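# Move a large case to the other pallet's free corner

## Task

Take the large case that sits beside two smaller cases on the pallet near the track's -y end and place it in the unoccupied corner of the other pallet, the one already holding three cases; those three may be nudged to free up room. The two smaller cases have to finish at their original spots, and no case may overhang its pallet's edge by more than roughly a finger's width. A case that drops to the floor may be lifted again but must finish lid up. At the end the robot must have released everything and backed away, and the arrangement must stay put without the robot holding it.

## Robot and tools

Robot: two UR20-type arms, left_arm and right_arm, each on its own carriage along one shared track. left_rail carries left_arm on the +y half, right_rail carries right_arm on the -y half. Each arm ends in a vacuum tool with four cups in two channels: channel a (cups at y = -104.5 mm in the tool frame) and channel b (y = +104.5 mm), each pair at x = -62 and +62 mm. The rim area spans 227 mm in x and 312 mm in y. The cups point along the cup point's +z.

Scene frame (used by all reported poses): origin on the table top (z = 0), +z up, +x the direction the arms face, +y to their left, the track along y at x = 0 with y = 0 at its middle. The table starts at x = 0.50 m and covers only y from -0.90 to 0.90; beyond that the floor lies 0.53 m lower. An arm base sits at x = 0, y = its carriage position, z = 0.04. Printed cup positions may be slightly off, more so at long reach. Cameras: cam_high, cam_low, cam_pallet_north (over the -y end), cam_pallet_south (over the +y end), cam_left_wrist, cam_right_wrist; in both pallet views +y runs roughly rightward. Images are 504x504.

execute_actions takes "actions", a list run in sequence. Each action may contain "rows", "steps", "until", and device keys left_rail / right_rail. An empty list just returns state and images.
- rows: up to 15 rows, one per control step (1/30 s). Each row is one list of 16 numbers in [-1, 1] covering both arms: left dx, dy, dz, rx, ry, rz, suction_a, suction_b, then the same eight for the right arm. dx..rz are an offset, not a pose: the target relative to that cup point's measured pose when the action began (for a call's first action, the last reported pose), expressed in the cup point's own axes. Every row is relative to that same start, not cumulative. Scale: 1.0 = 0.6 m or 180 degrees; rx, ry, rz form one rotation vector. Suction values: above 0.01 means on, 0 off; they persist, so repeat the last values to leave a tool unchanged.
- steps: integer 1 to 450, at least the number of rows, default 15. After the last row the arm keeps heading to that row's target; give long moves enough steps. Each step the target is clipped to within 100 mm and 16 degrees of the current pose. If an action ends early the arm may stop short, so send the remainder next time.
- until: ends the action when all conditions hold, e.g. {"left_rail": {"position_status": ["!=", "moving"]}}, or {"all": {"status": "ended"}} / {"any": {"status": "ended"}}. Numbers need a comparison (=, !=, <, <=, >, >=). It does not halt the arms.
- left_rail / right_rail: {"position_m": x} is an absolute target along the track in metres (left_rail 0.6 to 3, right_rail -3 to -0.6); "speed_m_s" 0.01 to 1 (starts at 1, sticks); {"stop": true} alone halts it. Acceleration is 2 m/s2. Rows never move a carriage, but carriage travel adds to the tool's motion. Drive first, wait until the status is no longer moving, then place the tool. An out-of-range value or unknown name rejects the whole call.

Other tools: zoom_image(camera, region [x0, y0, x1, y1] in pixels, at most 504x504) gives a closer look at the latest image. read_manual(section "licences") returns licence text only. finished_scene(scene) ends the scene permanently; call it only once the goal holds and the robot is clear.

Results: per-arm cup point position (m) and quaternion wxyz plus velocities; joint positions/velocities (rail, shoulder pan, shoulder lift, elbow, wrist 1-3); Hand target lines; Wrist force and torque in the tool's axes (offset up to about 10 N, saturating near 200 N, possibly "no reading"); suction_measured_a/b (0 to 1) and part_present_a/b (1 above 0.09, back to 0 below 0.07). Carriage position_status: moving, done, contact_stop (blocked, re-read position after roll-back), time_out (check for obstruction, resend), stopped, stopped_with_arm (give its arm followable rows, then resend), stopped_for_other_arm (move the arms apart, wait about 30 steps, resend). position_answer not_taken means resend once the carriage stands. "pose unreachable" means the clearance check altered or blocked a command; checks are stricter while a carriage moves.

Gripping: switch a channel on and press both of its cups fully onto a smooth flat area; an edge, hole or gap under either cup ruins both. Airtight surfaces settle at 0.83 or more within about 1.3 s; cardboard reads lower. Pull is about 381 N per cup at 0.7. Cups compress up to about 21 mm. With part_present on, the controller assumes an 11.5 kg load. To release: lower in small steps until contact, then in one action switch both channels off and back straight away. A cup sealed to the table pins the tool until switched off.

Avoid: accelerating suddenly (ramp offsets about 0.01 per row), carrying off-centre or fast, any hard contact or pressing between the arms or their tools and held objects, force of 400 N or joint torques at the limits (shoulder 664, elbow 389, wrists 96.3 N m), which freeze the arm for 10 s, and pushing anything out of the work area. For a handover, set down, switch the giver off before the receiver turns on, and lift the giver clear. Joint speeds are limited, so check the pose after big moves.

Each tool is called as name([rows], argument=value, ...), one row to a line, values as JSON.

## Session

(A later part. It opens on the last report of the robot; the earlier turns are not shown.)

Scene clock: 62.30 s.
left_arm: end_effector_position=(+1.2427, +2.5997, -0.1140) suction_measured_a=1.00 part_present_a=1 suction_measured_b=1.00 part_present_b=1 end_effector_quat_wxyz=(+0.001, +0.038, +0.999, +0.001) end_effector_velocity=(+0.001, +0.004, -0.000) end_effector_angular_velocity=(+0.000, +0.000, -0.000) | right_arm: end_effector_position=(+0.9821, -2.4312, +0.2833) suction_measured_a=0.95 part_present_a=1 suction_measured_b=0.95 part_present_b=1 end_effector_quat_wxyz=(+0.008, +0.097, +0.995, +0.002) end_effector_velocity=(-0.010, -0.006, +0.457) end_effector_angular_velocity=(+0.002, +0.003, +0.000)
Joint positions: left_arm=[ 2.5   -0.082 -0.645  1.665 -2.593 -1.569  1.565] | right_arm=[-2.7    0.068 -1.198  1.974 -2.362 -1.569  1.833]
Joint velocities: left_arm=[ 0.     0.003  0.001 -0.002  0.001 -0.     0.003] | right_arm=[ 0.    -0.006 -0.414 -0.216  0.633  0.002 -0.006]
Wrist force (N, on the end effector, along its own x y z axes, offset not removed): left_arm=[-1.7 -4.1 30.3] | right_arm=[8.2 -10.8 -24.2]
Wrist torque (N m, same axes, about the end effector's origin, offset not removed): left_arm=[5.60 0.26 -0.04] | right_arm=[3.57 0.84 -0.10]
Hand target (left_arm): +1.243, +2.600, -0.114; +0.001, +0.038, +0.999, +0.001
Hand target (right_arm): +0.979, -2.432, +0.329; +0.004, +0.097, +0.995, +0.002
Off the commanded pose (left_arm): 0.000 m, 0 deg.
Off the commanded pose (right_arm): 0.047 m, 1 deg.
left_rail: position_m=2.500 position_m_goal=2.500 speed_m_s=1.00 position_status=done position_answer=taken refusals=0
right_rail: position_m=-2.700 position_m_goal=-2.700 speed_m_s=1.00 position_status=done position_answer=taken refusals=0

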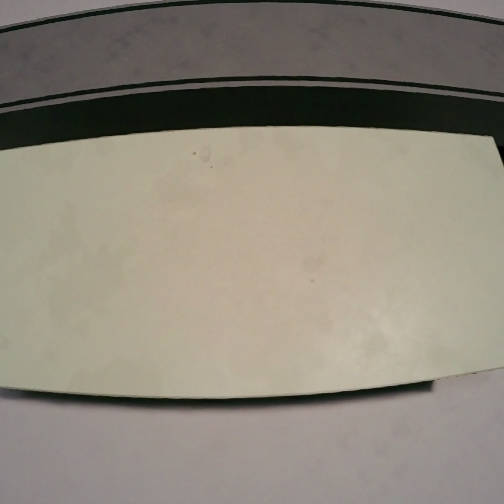

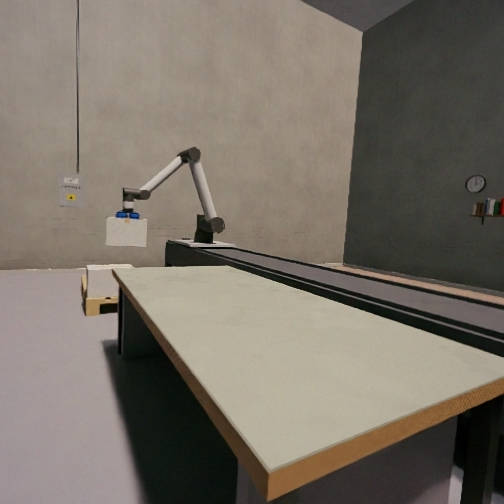

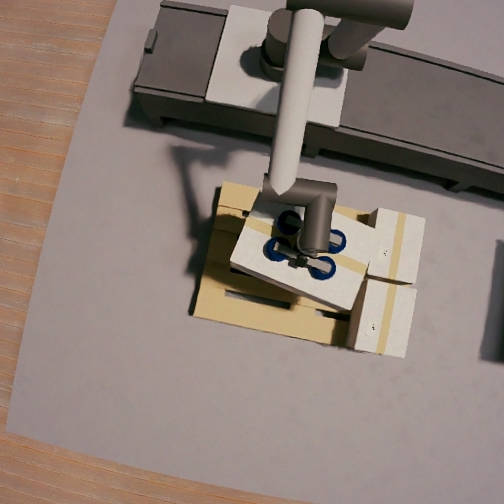

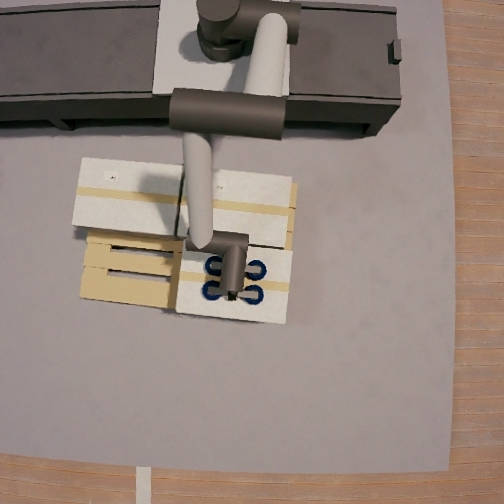

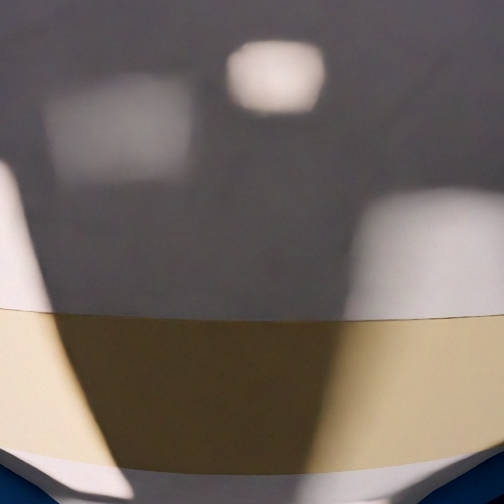

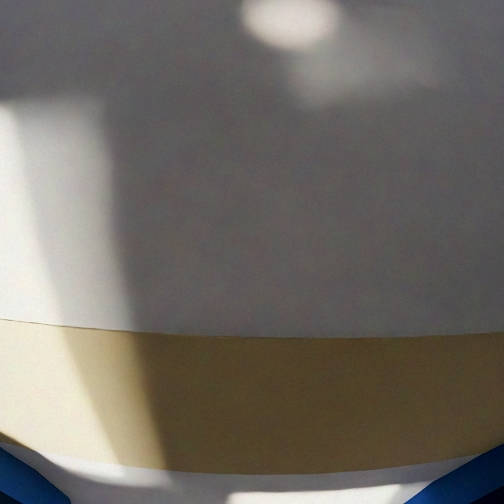

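execute_actions(actions=[])

zoom_image(camera="cam_pallet_south", region=[60, 140, 320, 340])

Scene clock: 64.43 s.
left_arm: end_effector_position=(+1.2427, +2.6001, -0.1140) suction_measured_a=1.00 part_present_a=1 suction_measured_b=1.00 part_present_b=1 end_effector_quat_wxyz=(+0.001, +0.038, +0.999, +0.001) end_effector_velocity=(-0.000, +0.000, -0.000) end_effector_angular_velocity=(-0.000, +0.000, -0.000) | right_arm: end_effector_position=(+0.9787, -2.4323, +0.3289) suction_measured_a=0.95 part_present_a=1 suction_measured_b=0.95 part_present_b=1 end_effector_quat_wxyz=(+0.004, +0.097, +0.995, +0.002) end_effector_velocity=(+0.000, +0.000, +0.000) end_effector_angular_velocity=(+0.000, -0.000, -0.000)
Joint positions: left_arm=[ 2.5   -0.082 -0.645  1.665 -2.593 -1.569  1.566] | right_arm=[-2.7    0.067 -1.239  1.951 -2.291 -1.569  1.832]
Joint velocities: left_arm=[ 0.  0.  0. -0.  0. -0.  0.] | right_arm=[ 0.  0. -0. -0.  0. -0.  0.]
Wrist force (N, on the end effector, along its own x y z axes, offset not removed): left_arm=[1.2 -3.0 29.6] | right_arm=[0.8 -7.8 28.8]
Wrist torque (N m, same axes, about the end effector's origin, offset not removed): left_arm=[5.86 -0.10 -0.06] | right_arm=[4.22 -0.01 0.37]
Hand target (left_arm): +1.243, +2.600, -0.114; +0.001, +0.038, +0.999, +0.001
Hand target (right_arm): +0.979, -2.432, +0.329; +0.004, +0.097, +0.995, +0.002
Off the commanded pose (left_arm): 0.000 m, 0 deg.
Off the commanded pose (right_arm): 0.002 m, 0 deg.
left_rail: position_m=2.500 position_m_goal=2.500 speed_m_s=1.00 position_status=done position_answer=taken refusals=0
right_rail: position_m=-2.700 position_m_goal=-2.700 speed_m_s=1.00 position_status=done position_answer=taken refusals=0

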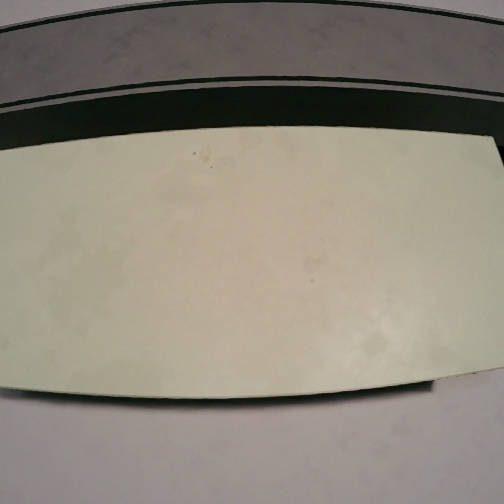

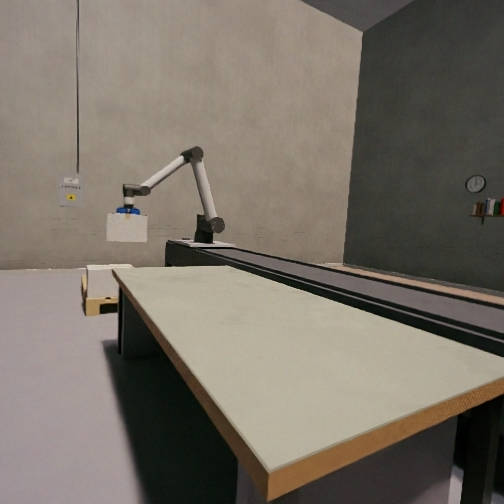

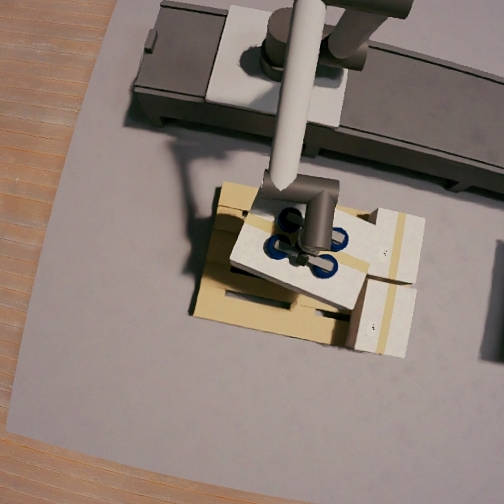

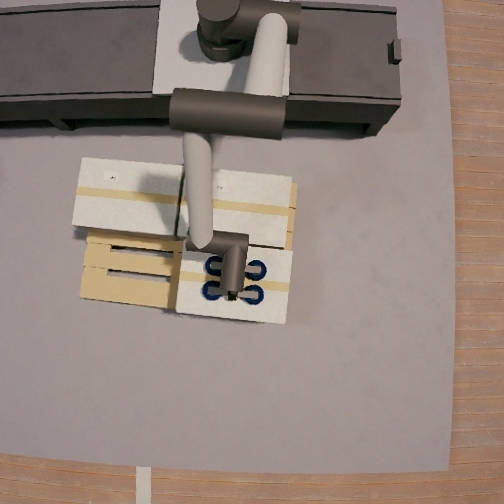

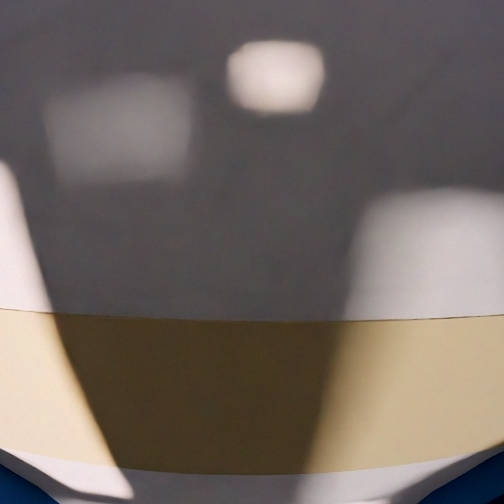

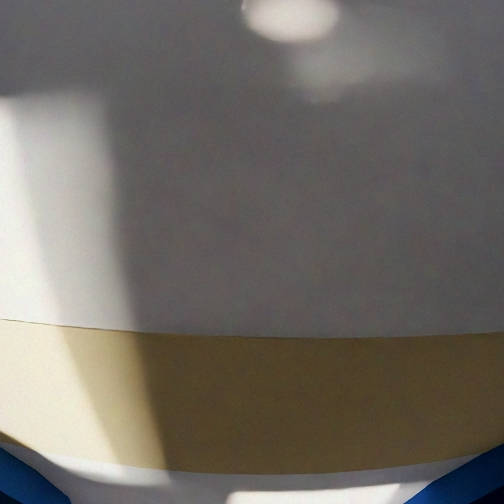

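Region (60, 140, 320, 340) of cam_pallet_south's 504x504 image, scaled by 1.938, with more detail than that image has; it fills the top 388 rows of this view, and the rest is white.

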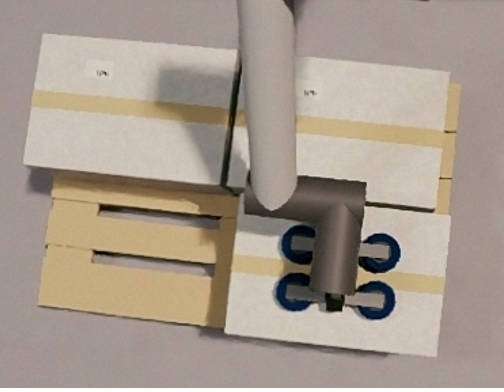

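execute_actions([
  {"rows":[[0,0,0.004,0,0,0,1,1,0,0,0,0,0.001,-0.005,1,1],[0,0,0.009,0,0,0,1,1,0,0,0,0,0.002,-0.013,1,1],[0,0,0.014,0,0,0,1,1,0,0,0,0,0.0025,-0.022,1,1],[0,0,0.017,0,0,0,1,1,0,0,0,0,0.0025,-0.030,1,1],[0,0,0.0185,0,0,0,1,1,0,0,0,0,0.0025,-0.0354,1,1]],"steps":6},
])

zoom_image(camera="cam_pallet_south", region=[60, 200, 140, 310])

Scene clock: 87.27 s.
left_arm: end_effector_position=(+1.2427, +2.6002, -0.1205) suction_measured_a=1.00 part_present_a=1 suction_measured_b=1.00 part_present_b=1 end_effector_quat_wxyz=(+0.001, +0.038, +0.999, +0.001) end_effector_velocity=(-0.002, +0.000, -0.046) end_effector_angular_velocity=(+0.000, +0.004, -0.000) | right_arm: end_effector_position=(+0.9787, -2.4324, +0.3290) suction_measured_a=0.95 part_present_a=1 suction_measured_b=0.95 part_present_b=1 end_effector_quat_wxyz=(+0.002, +0.070, +0.998, +0.002) end_effector_velocity=(-0.000, +0.001, -0.000) end_effector_angular_velocity=(-0.001, +0.022, +0.495)
Joint positions: left_arm=[ 2.5   -0.082 -0.639  1.664 -2.599 -1.569  1.566] | right_arm=[-2.7    0.067 -1.239  1.948 -2.284 -1.568  1.778]
Joint velocities: left_arm=[ 0.    -0.     0.045 -0.006 -0.035 -0.    -0.   ] | right_arm=[ 0.    -0.     0.003 -0.011  0.031  0.002 -0.495]
Wrist force (N, on the end effector, along its own x y z axes, offset not removed): left_arm=[1.0 -4.2 30.8] | right_arm=[2.6 -5.0 29.2]
Wrist torque (N m, same axes, about the end effector's origin, offset not removed): left_arm=[5.93 0.27 -0.06] | right_arm=[4.68 -0.08 0.45]
Hand target (left_arm): +1.243, +2.600, -0.125; +0.001, +0.038, +0.999, +0.001
Hand target (right_arm): +0.979, -2.432, +0.329; +0.001, +0.043, +0.999, +0.002
Off the commanded pose (left_arm): 0.005 m, 0 deg.
Off the commanded pose (right_arm): 0.000 m, 3 deg.
left_rail: position_m=2.500 position_m_goal=2.500 speed_m_s=1.00 position_status=done position_answer=taken refusals=0
right_rail: position_m=-2.700 position_m_goal=-2.700 speed_m_s=1.00 position_status=done position_answer=taken refusals=0

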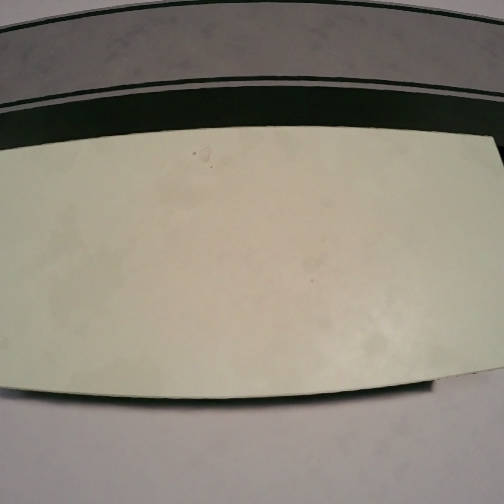

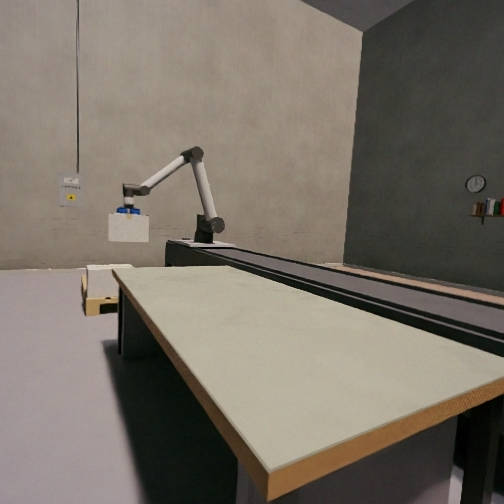

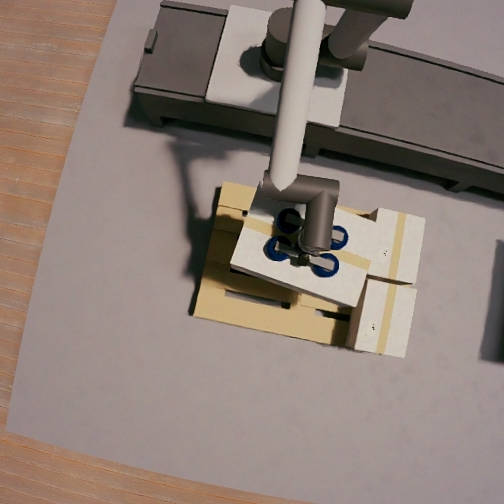

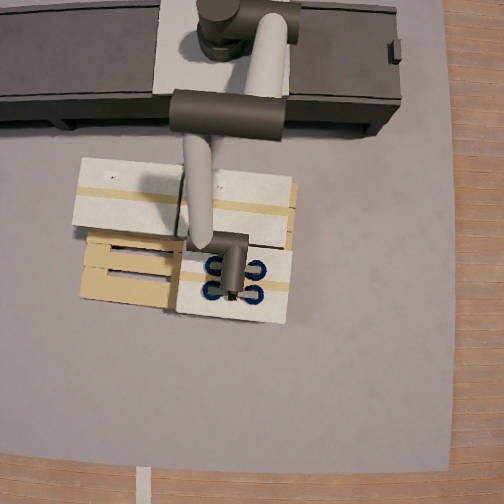

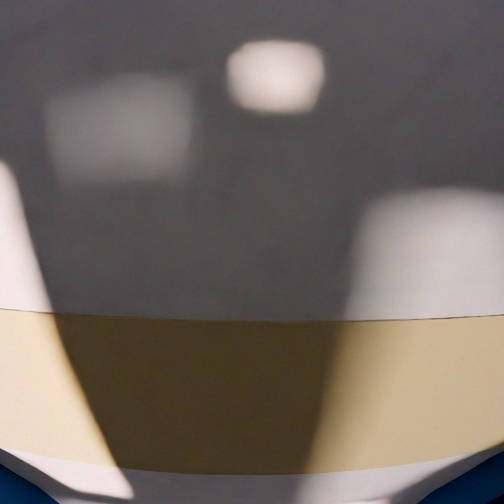

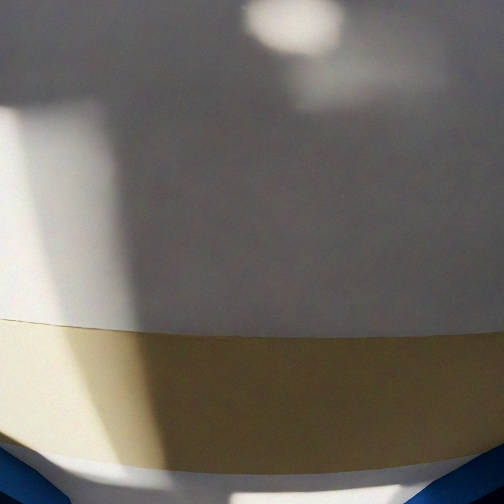

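Region (60, 200, 140, 310) of cam_pallet_south's 504x504 image, scaled by 4.582, with more detail than that image has; it fills the left 367 columns of this view, and the rest is white.

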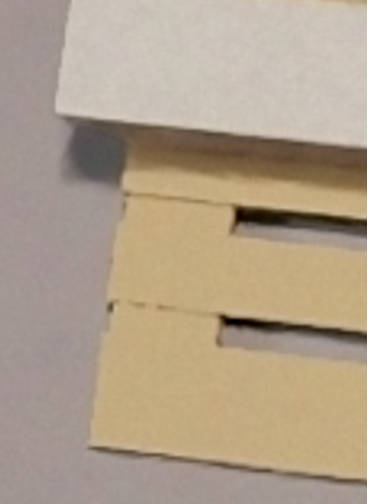

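execute_actions(actions=[])

Scene clock: 89.20 s.
left_arm: end_effector_position=(+1.2427, +2.6001, -0.1251) suction_measured_a=1.00 part_present_a=1 suction_measured_b=1.00 part_present_b=1 end_effector_quat_wxyz=(+0.001, +0.038, +0.999, +0.001) end_effector_velocity=(-0.000, +0.000, -0.000) end_effector_angular_velocity=(-0.000, +0.000, +0.000) | right_arm: end_effector_position=(+0.9787, -2.4323, +0.3289) suction_measured_a=0.95 part_present_a=1 suction_measured_b=0.95 part_present_b=1 end_effector_quat_wxyz=(+0.001, +0.043, +0.999, +0.002) end_effector_velocity=(-0.000, +0.000, -0.000) end_effector_angular_velocity=(+0.000, +0.000, +0.000)
Joint positions: left_arm=[ 2.5   -0.082 -0.634  1.663 -2.602 -1.569  1.566] | right_arm=[-2.7    0.067 -1.238  1.947 -2.281 -1.568  1.723]
Joint velocities: left_arm=[ 0.  0.  0. -0.  0. -0. -0.] | right_arm=[ 0. -0.  0.  0.  0.  0. -0.]
Wrist force (N, on the end effector, along its own x y z axes, offset not removed): left_arm=[-0.2 -4.8 31.0] | right_arm=[1.0 -8.9 30.2]
Wrist torque (N m, same axes, about the end effector's origin, offset not removed): left_arm=[5.68 0.05 0.01] | right_arm=[4.05 -0.09 0.42]
Hand target (left_arm): +1.243, +2.600, -0.125; +0.001, +0.038, +0.999, +0.001
Hand target (right_arm): +0.979, -2.432, +0.329; +0.001, +0.043, +0.999, +0.002
Off the commanded pose (left_arm): 0.000 m, 0 deg.
Off the commanded pose (right_arm): 0.000 m, 0 deg.
left_rail: position_m=2.500 position_m_goal=2.500 speed_m_s=1.00 position_status=done position_answer=taken refusals=0
right_rail: position_m=-2.700 position_m_goal=-2.700 speed_m_s=1.00 position_status=done position_answer=taken refusals=0

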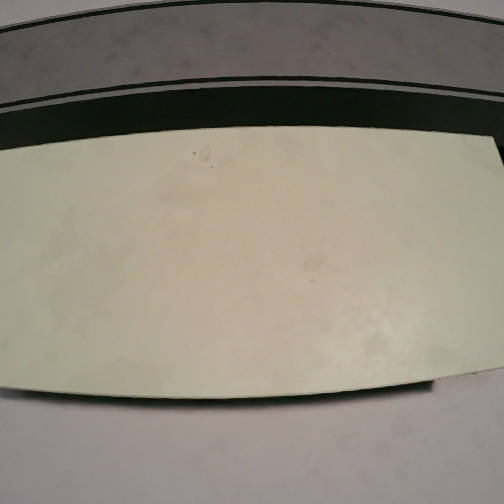

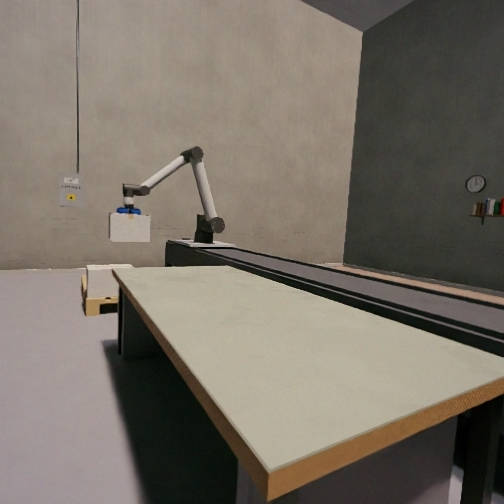

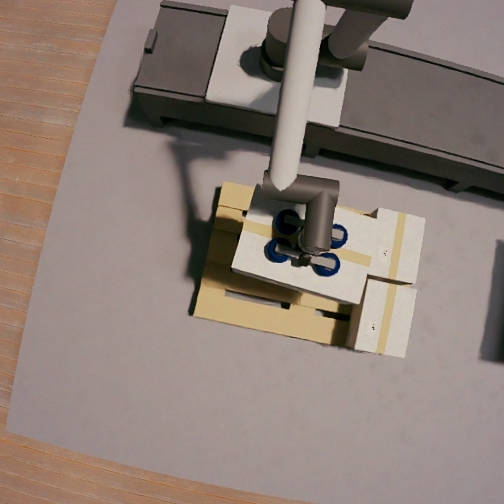

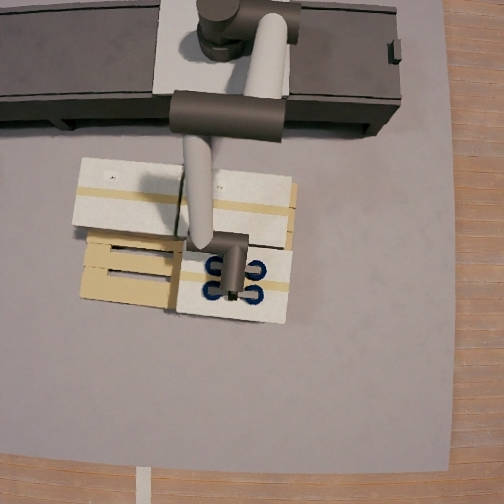

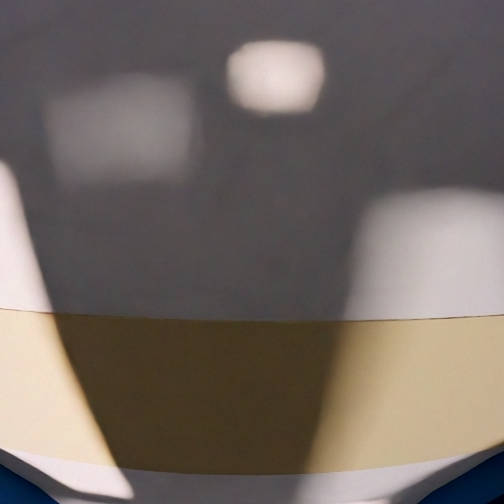

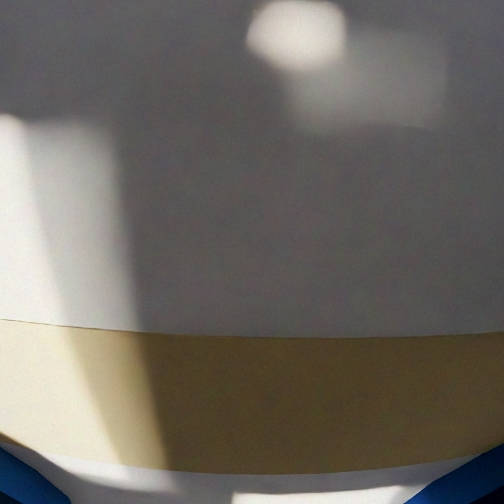

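execute_actions([
  {"rows":[[0,0,0.0015,0,0,0,1,1,0,0,0,0,0,0,1,1]],"steps":1,"right_rail":{"position_m":-0.6}},
])

Scene clock: 91.00 s.
left_arm: end_effector_position=(+1.2427, +2.6001, -0.1251) suction_measured_a=1.00 part_present_a=1 suction_measured_b=1.00 part_present_b=1 end_effector_quat_wxyz=(+0.001, +0.038, +0.999, +0.001) end_effector_velocity=(-0.000, +0.000, -0.002) end_effector_angular_velocity=(+0.000, +0.000, +0.000) | right_arm: end_effector_position=(+0.9787, -2.4322, +0.3289) suction_measured_a=0.95 part_present_a=1 suction_measured_b=0.95 part_present_b=1 end_effector_quat_wxyz=(+0.001, +0.043, +0.999, +0.002) end_effector_velocity=(+0.000, +0.010, -0.000) end_effector_angular_velocity=(-0.000, +0.000, -0.001)
Joint positions: left_arm=[ 2.5   -0.082 -0.634  1.663 -2.602 -1.569  1.566] | right_arm=[-2.7    0.067 -1.238  1.947 -2.281 -1.568  1.723]
Joint velocities: left_arm=[ 0.     0.     0.002 -0.    -0.002  0.    -0.   ] | right_arm=[ 0.011 -0.001  0.    -0.     0.    -0.    -0.   ]
Wrist force (N, on the end effector, along its own x y z axes, offset not removed): left_arm=[0.2 -6.2 27.9] | right_arm=[3.0 -7.6 30.9]
Wrist torque (N m, same axes, about the end effector's origin, offset not removed): left_arm=[5.44 0.06 0.04] | right_arm=[4.32 -0.27 0.28]
Hand target (left_arm): +1.243, +2.600, -0.126; +0.001, +0.038, +0.999, +0.001
Hand target (right_arm): +0.979, -2.430, +0.329; +0.001, +0.043, +0.999, +0.002
Off the commanded pose (left_arm): 0.001 m, 0 deg.
Off the commanded pose (right_arm): 0.000 m, 0 deg.
left_rail: position_m=2.500 position_m_goal=2.500 speed_m_s=1.00 position_status=done position_answer=taken refusals=0
right_rail: position_m=-2.700 position_m_goal=-0.600 speed_m_s=1.00 position_status=moving position_answer=taken refusals=0

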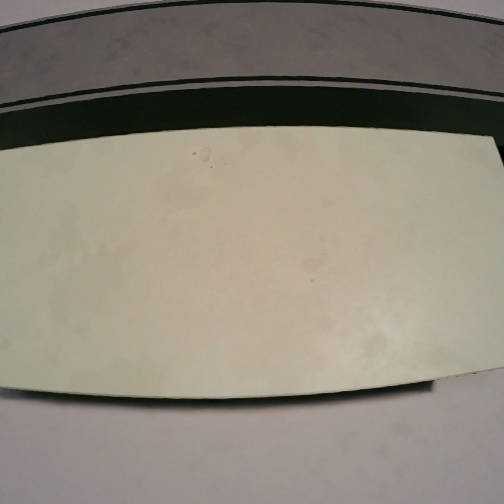

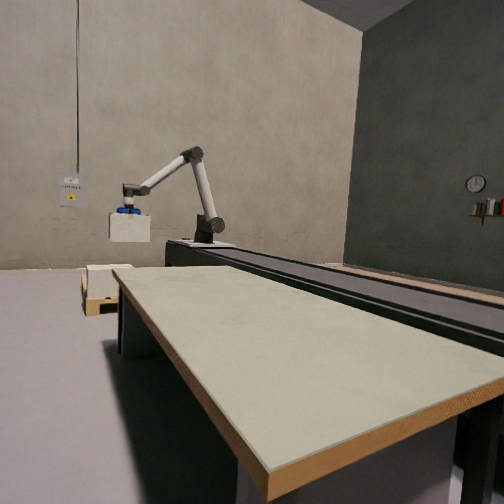

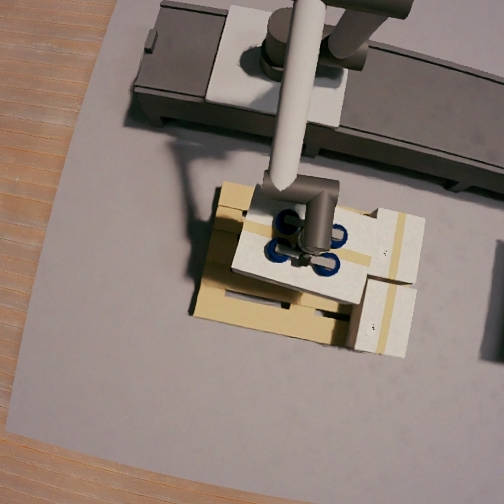

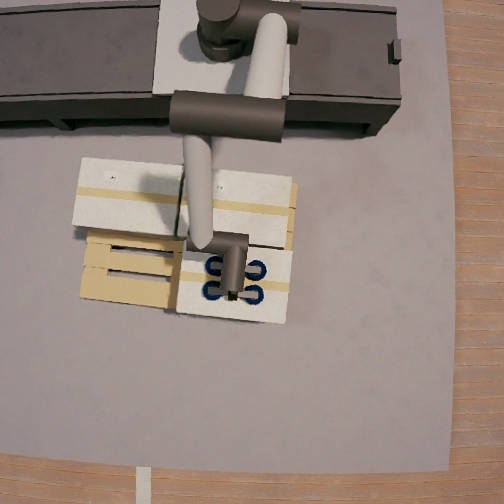

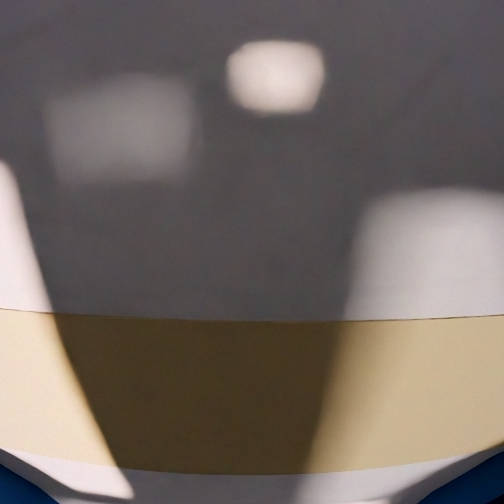

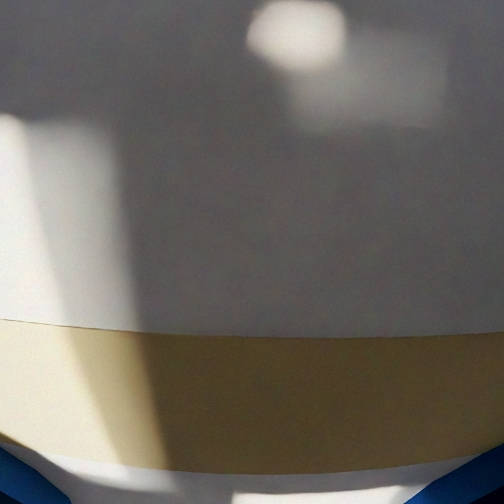

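execute_actions(actions=[])

Scene clock: 94.03 s.
left_arm: end_effector_position=(+1.2428, +2.6001, -0.1260) suction_measured_a=1.00 part_present_a=1 suction_measured_b=1.00 part_present_b=1 end_effector_quat_wxyz=(+0.001, +0.038, +0.999, +0.001) end_effector_velocity=(-0.000, +0.000, -0.000) end_effector_angular_velocity=(+0.000, +0.000, -0.000) | right_arm: end_effector_position=(+0.9787, -0.3320, +0.3289) suction_measured_a=0.95 part_present_a=1 suction_measured_b=0.95 part_present_b=1 end_effector_quat_wxyz=(+0.001, +0.043, +0.999, +0.002) end_effector_velocity=(-0.000, +0.000, +0.000) end_effector_angular_velocity=(+0.000, +0.000, +0.000)
Joint positions: left_arm=[ 2.5   -0.082 -0.633  1.663 -2.603 -1.569  1.566] | right_arm=[-0.6    0.067 -1.238  1.947 -2.281 -1.568  1.723]
Joint velocities: left_arm=[ 0. -0.  0.  0. -0.  0.  0.] | right_arm=[ 0. -0.  0. -0.  0.  0.  0.]
Wrist force (N, on the end effector, along its own x y z axes, offset not removed): left_arm=[11.5 -18.3 -33.5] | right_arm=[2.8 -5.7 28.6]
Wrist torque (N m, same axes, about the end effector's origin, offset not removed): left_arm=[-5.46 -0.45 -2.19] | right_arm=[4.48 -0.36 0.47]
Hand target (left_arm): +1.243, +2.600, -0.126; +0.001, +0.038, +0.999, +0.001
Hand target (right_arm): +0.979, -0.332, +0.329; +0.001, +0.043, +0.999, +0.002
Off the commanded pose (left_arm): 0.000 m, 0 deg.
Off the commanded pose (right_arm): 0.000 m, 0 deg.
left_rail: position_m=2.500 position_m_goal=2.500 speed_m_s=1.00 position_status=done position_answer=taken refusals=0
right_rail: position_m=-0.600 position_m_goal=-0.600 speed_m_s=1.00 position_status=done position_answer=taken refusals=0

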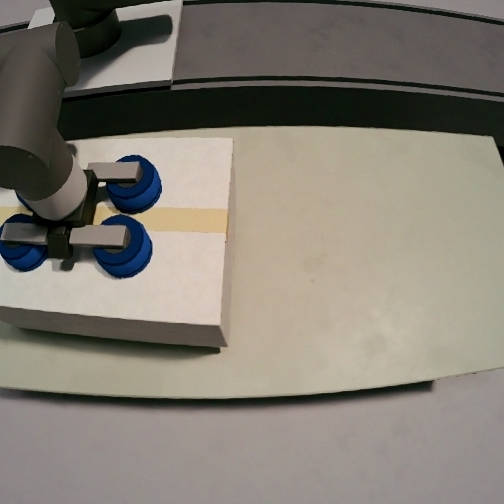

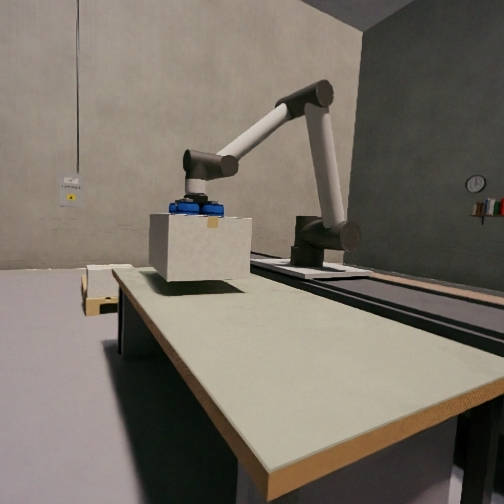

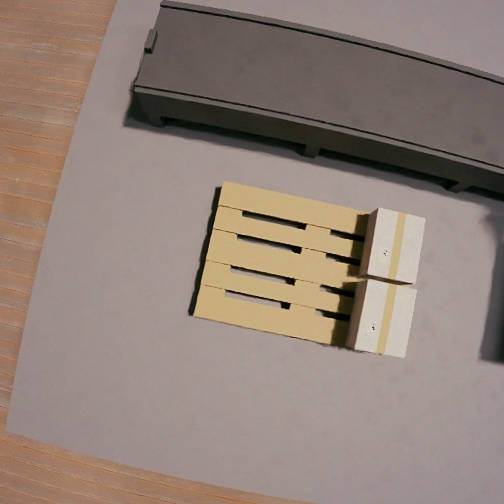

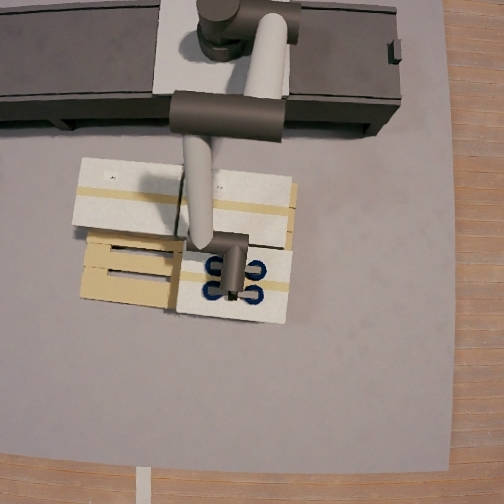

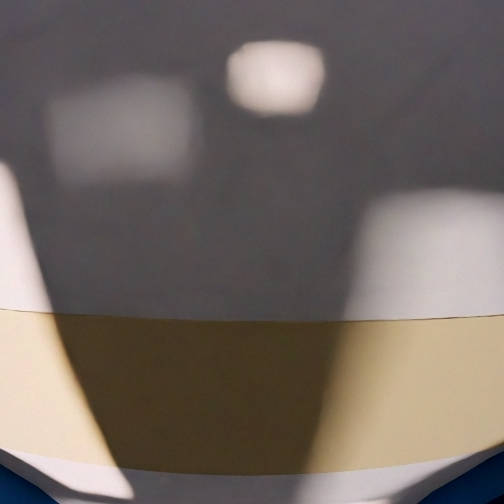

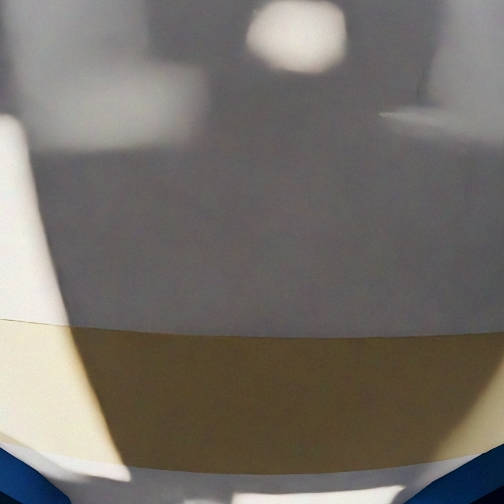

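execute_actions([
  {"rows":[[0,0,-0.004,0,0,0,0,0,0,0.004,0,0,0,0,1,1],[0,0,-0.008,0,0,0,0,0,0,0.012,0.001,0,0,0,1,1],[0,0,-0.012,0,0,0,0,0,-0.001,0.024,0.002,0,0,0,1,1],[0,0,-0.016,0,0,0,0,0,-0.001,0.04,0.004,0,0,0,1,1],[0,0,-0.021,0,0,0,0,0,-0.002,0.06,0.006,0,0,0,1,1],[0,0,-0.026,0,0,0,0,0,-0.003,0.084,0.008,0,0,0,1,1],[0,0,-0.031,0,0,0,0,0,-0.003,0.11,0.011,0,0,0,1,1],[0,0,-0.037,0,0,0,0,0,-0.004,0.14,0.014,0,0,0,1,1],[0,0,-0.046,0,0,0,0,0,-0.005,0.17,0.017,0,0,0,1,1],[0,0,-0.06,0,0,0,0,0,-0.006,0.2,0.02,0,0,0,1,1],[0,0,-0.08,0,0,0,0,0,-0.007,0.23,0.023,0,0,0,1,1],[0.003,-0.01,-0.105,0,0,0,0,0,-0.008,0.26,0.026,0,0,0,1,1],[0.01,-0.03,-0.135,0,0,0.001,0,0,-0.009,0.29,0.029,0,0,0,1,1],[0.02,-0.06,-0.17,0,0,0.002,0,0,-0.01,0.33,0.032,0,0,0,1,1],[0.267,-0.796,-0.743,0,0,0.0032,0,0,-0.03,0.97,0.095,0,0,0,1,1]],"steps":46},
])

Scene clock: 104.37 s.
left_arm: end_effector_position=(+1.0627, +2.1718, +0.2873) suction_measured_a=0.01 part_present_a=0 suction_measured_b=0.01 part_present_b=0 end_effector_quat_wxyz=(+0.003, +0.044, +0.999, -0.001) end_effector_velocity=(-0.150, -0.327, +0.295) end_effector_angular_velocity=(-0.000, -0.002, -0.001) | right_arm: end_effector_position=(+1.0456, +0.2440, +0.2730) suction_measured_a=0.95 part_present_a=1 suction_measured_b=0.95 part_present_b=1 end_effector_quat_wxyz=(+0.000, +0.042, +0.999, +0.002) end_effector_velocity=(+0.012, +0.021, -0.002) end_effector_angular_velocity=(-0.003, +0.004, -0.002)
Joint positions: left_arm=[ 2.5   -0.482 -1.114  1.824 -2.287 -1.569  1.178] | right_arm=[-0.6    0.528 -0.883  1.434 -2.124 -1.568  2.184]
Joint velocities: left_arm=[ 0.    -0.329 -0.274 -0.071  0.345  0.002 -0.328] | right_arm=[ 0.     0.009  0.025 -0.045  0.025 -0.001  0.012]
Wrist force (N, on the end effector, along its own x y z axes, offset not removed): left_arm=[-1.5 -8.2 -8.0] | right_arm=[-2.9 -3.1 30.4]
Wrist torque (N m, same axes, about the end effector's origin, offset not removed): left_arm=[-1.08 0.12 0.03] | right_arm=[4.02 -0.07 0.43]
Hand target (left_arm): +1.046, +2.138, +0.318; +0.002, +0.044, +0.999, -0.000
Hand target (right_arm): +1.047, +0.246, +0.273; +0.000, +0.043, +0.999, +0.002
Off the commanded pose (left_arm): 0.051 m, 0 deg.
Off the commanded pose (right_arm): 0.003 m, 0 deg.
left_rail: position_m=2.500 position_m_goal=2.500 speed_m_s=1.00 position_status=done position_answer=taken refusals=0
right_rail: position_m=-0.600 position_m_goal=-0.600 speed_m_s=1.00 position_status=done position_answer=taken refusals=0

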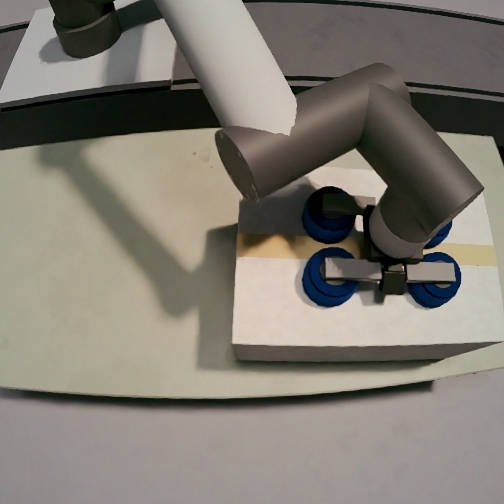

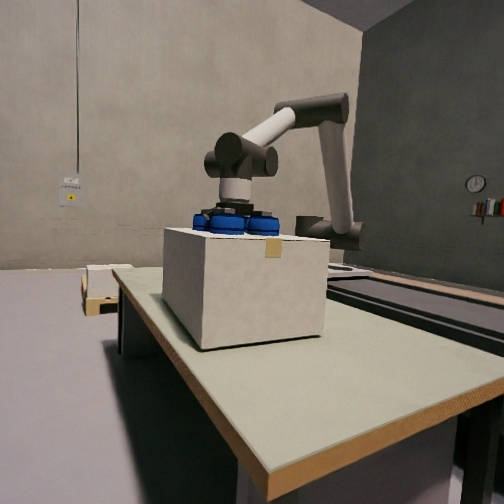

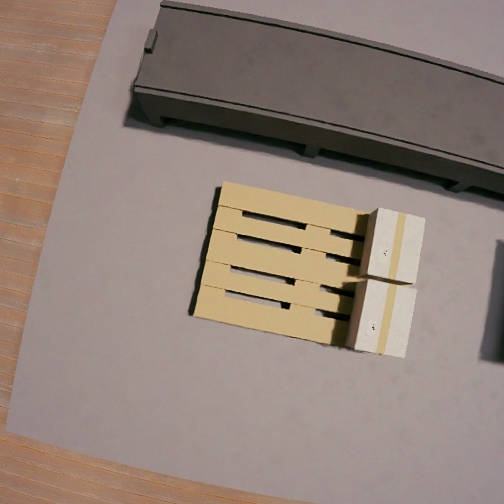

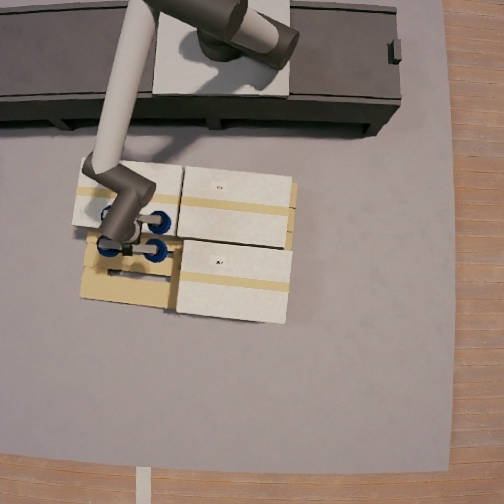

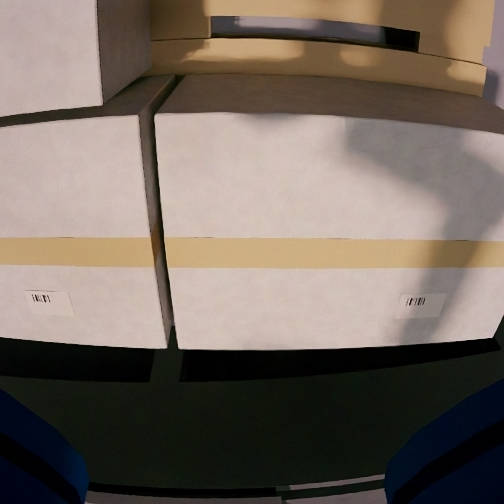

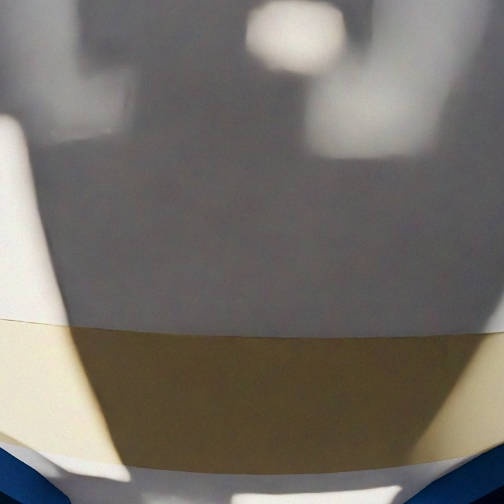

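execute_actions(actions=[])

Scene clock: 105.60 s.
left_arm: end_effector_position=(+1.0461, +2.1379, +0.3182) suction_measured_a=0.01 part_present_a=0 suction_measured_b=0.01 part_present_b=0 end_effector_quat_wxyz=(+0.002, +0.044, +0.999, -0.000) end_effector_velocity=(+0.000, -0.000, +0.000) end_effector_angular_velocity=(-0.000, -0.000, -0.000) | right_arm: end_effector_position=(+1.0468, +0.2463, +0.2729) suction_measured_a=0.95 part_present_a=1 suction_measured_b=0.95 part_present_b=1 end_effector_quat_wxyz=(+0.000, +0.043, +0.999, +0.002) end_effector_velocity=(-0.000, +0.000, -0.000) end_effector_angular_velocity=(+0.000, +0.000, +0.000)
Joint positions: left_arm=[ 2.5   -0.516 -1.142  1.816 -2.249 -1.569  1.142] | right_arm=[-0.6    0.529 -0.88   1.429 -2.122 -1.568  2.185]
Joint velocities: left_arm=[ 0. -0. -0. -0.  0. -0. -0.] | right_arm=[ 0.  0.  0. -0.  0.  0.  0.]
Wrist force (N, on the end effector, along its own x y z axes, offset not removed): left_arm=[0.4 -6.6 -2.0] | right_arm=[3.3 -4.7 29.5]
Wrist torque (N m, same axes, about the end effector's origin, offset not removed): left_arm=[-1.07 -0.16 0.08] | right_arm=[4.69 -0.43 0.34]
Hand target (left_arm): +1.046, +2.138, +0.318; +0.002, +0.044, +0.999, -0.000
Hand target (right_arm): +1.047, +0.246, +0.273; +0.000, +0.043, +0.999, +0.002
Off the commanded pose (left_arm): 0.002 m, 0 deg.
Off the commanded pose (right_arm): 0.001 m, 0 deg.
left_rail: position_m=2.500 position_m_goal=2.500 speed_m_s=1.00 position_status=done position_answer=taken refusals=0
right_rail: position_m=-0.600 position_m_goal=-0.600 speed_m_s=1.00 position_status=done position_answer=taken refusals=0

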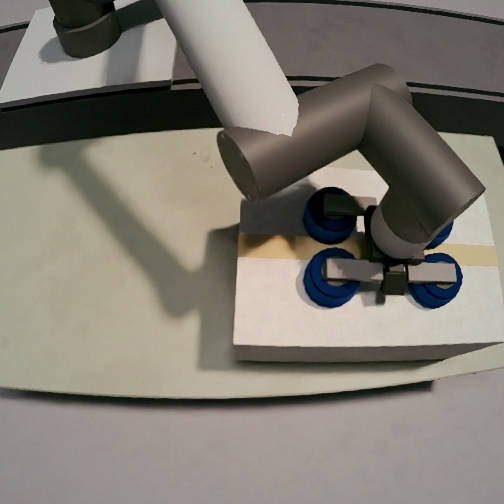

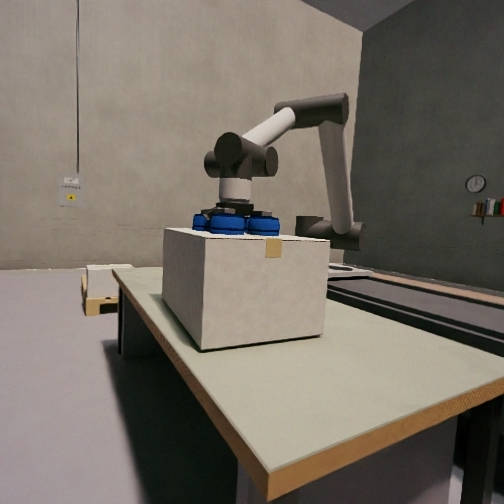

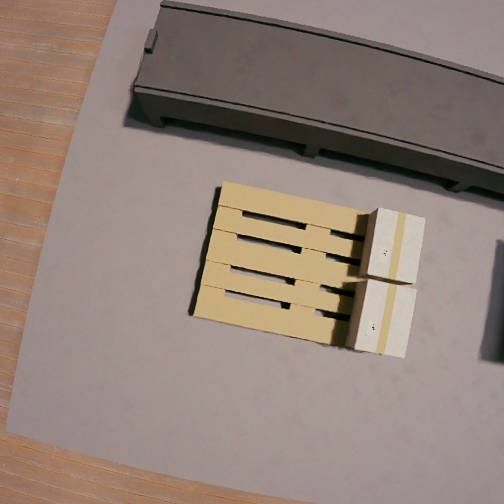

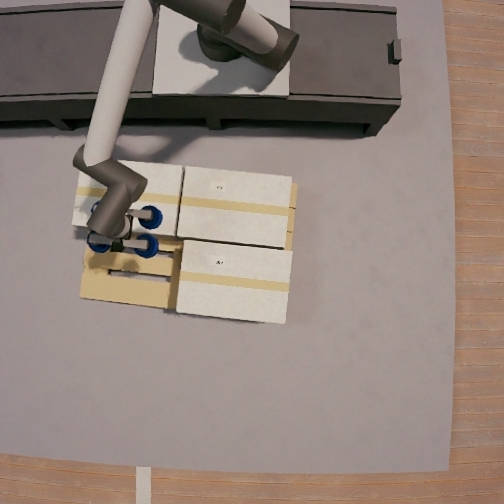

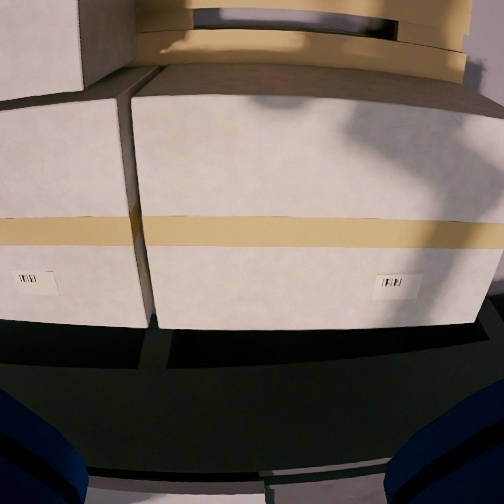

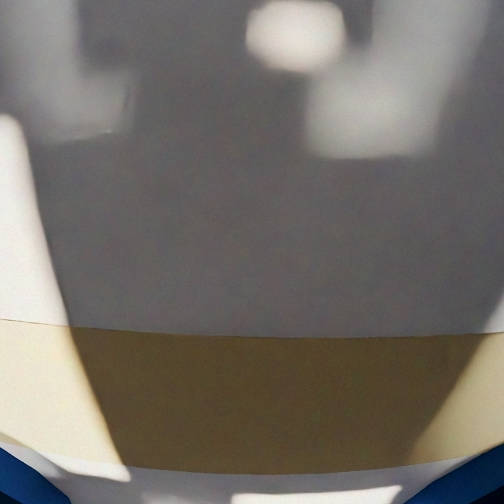

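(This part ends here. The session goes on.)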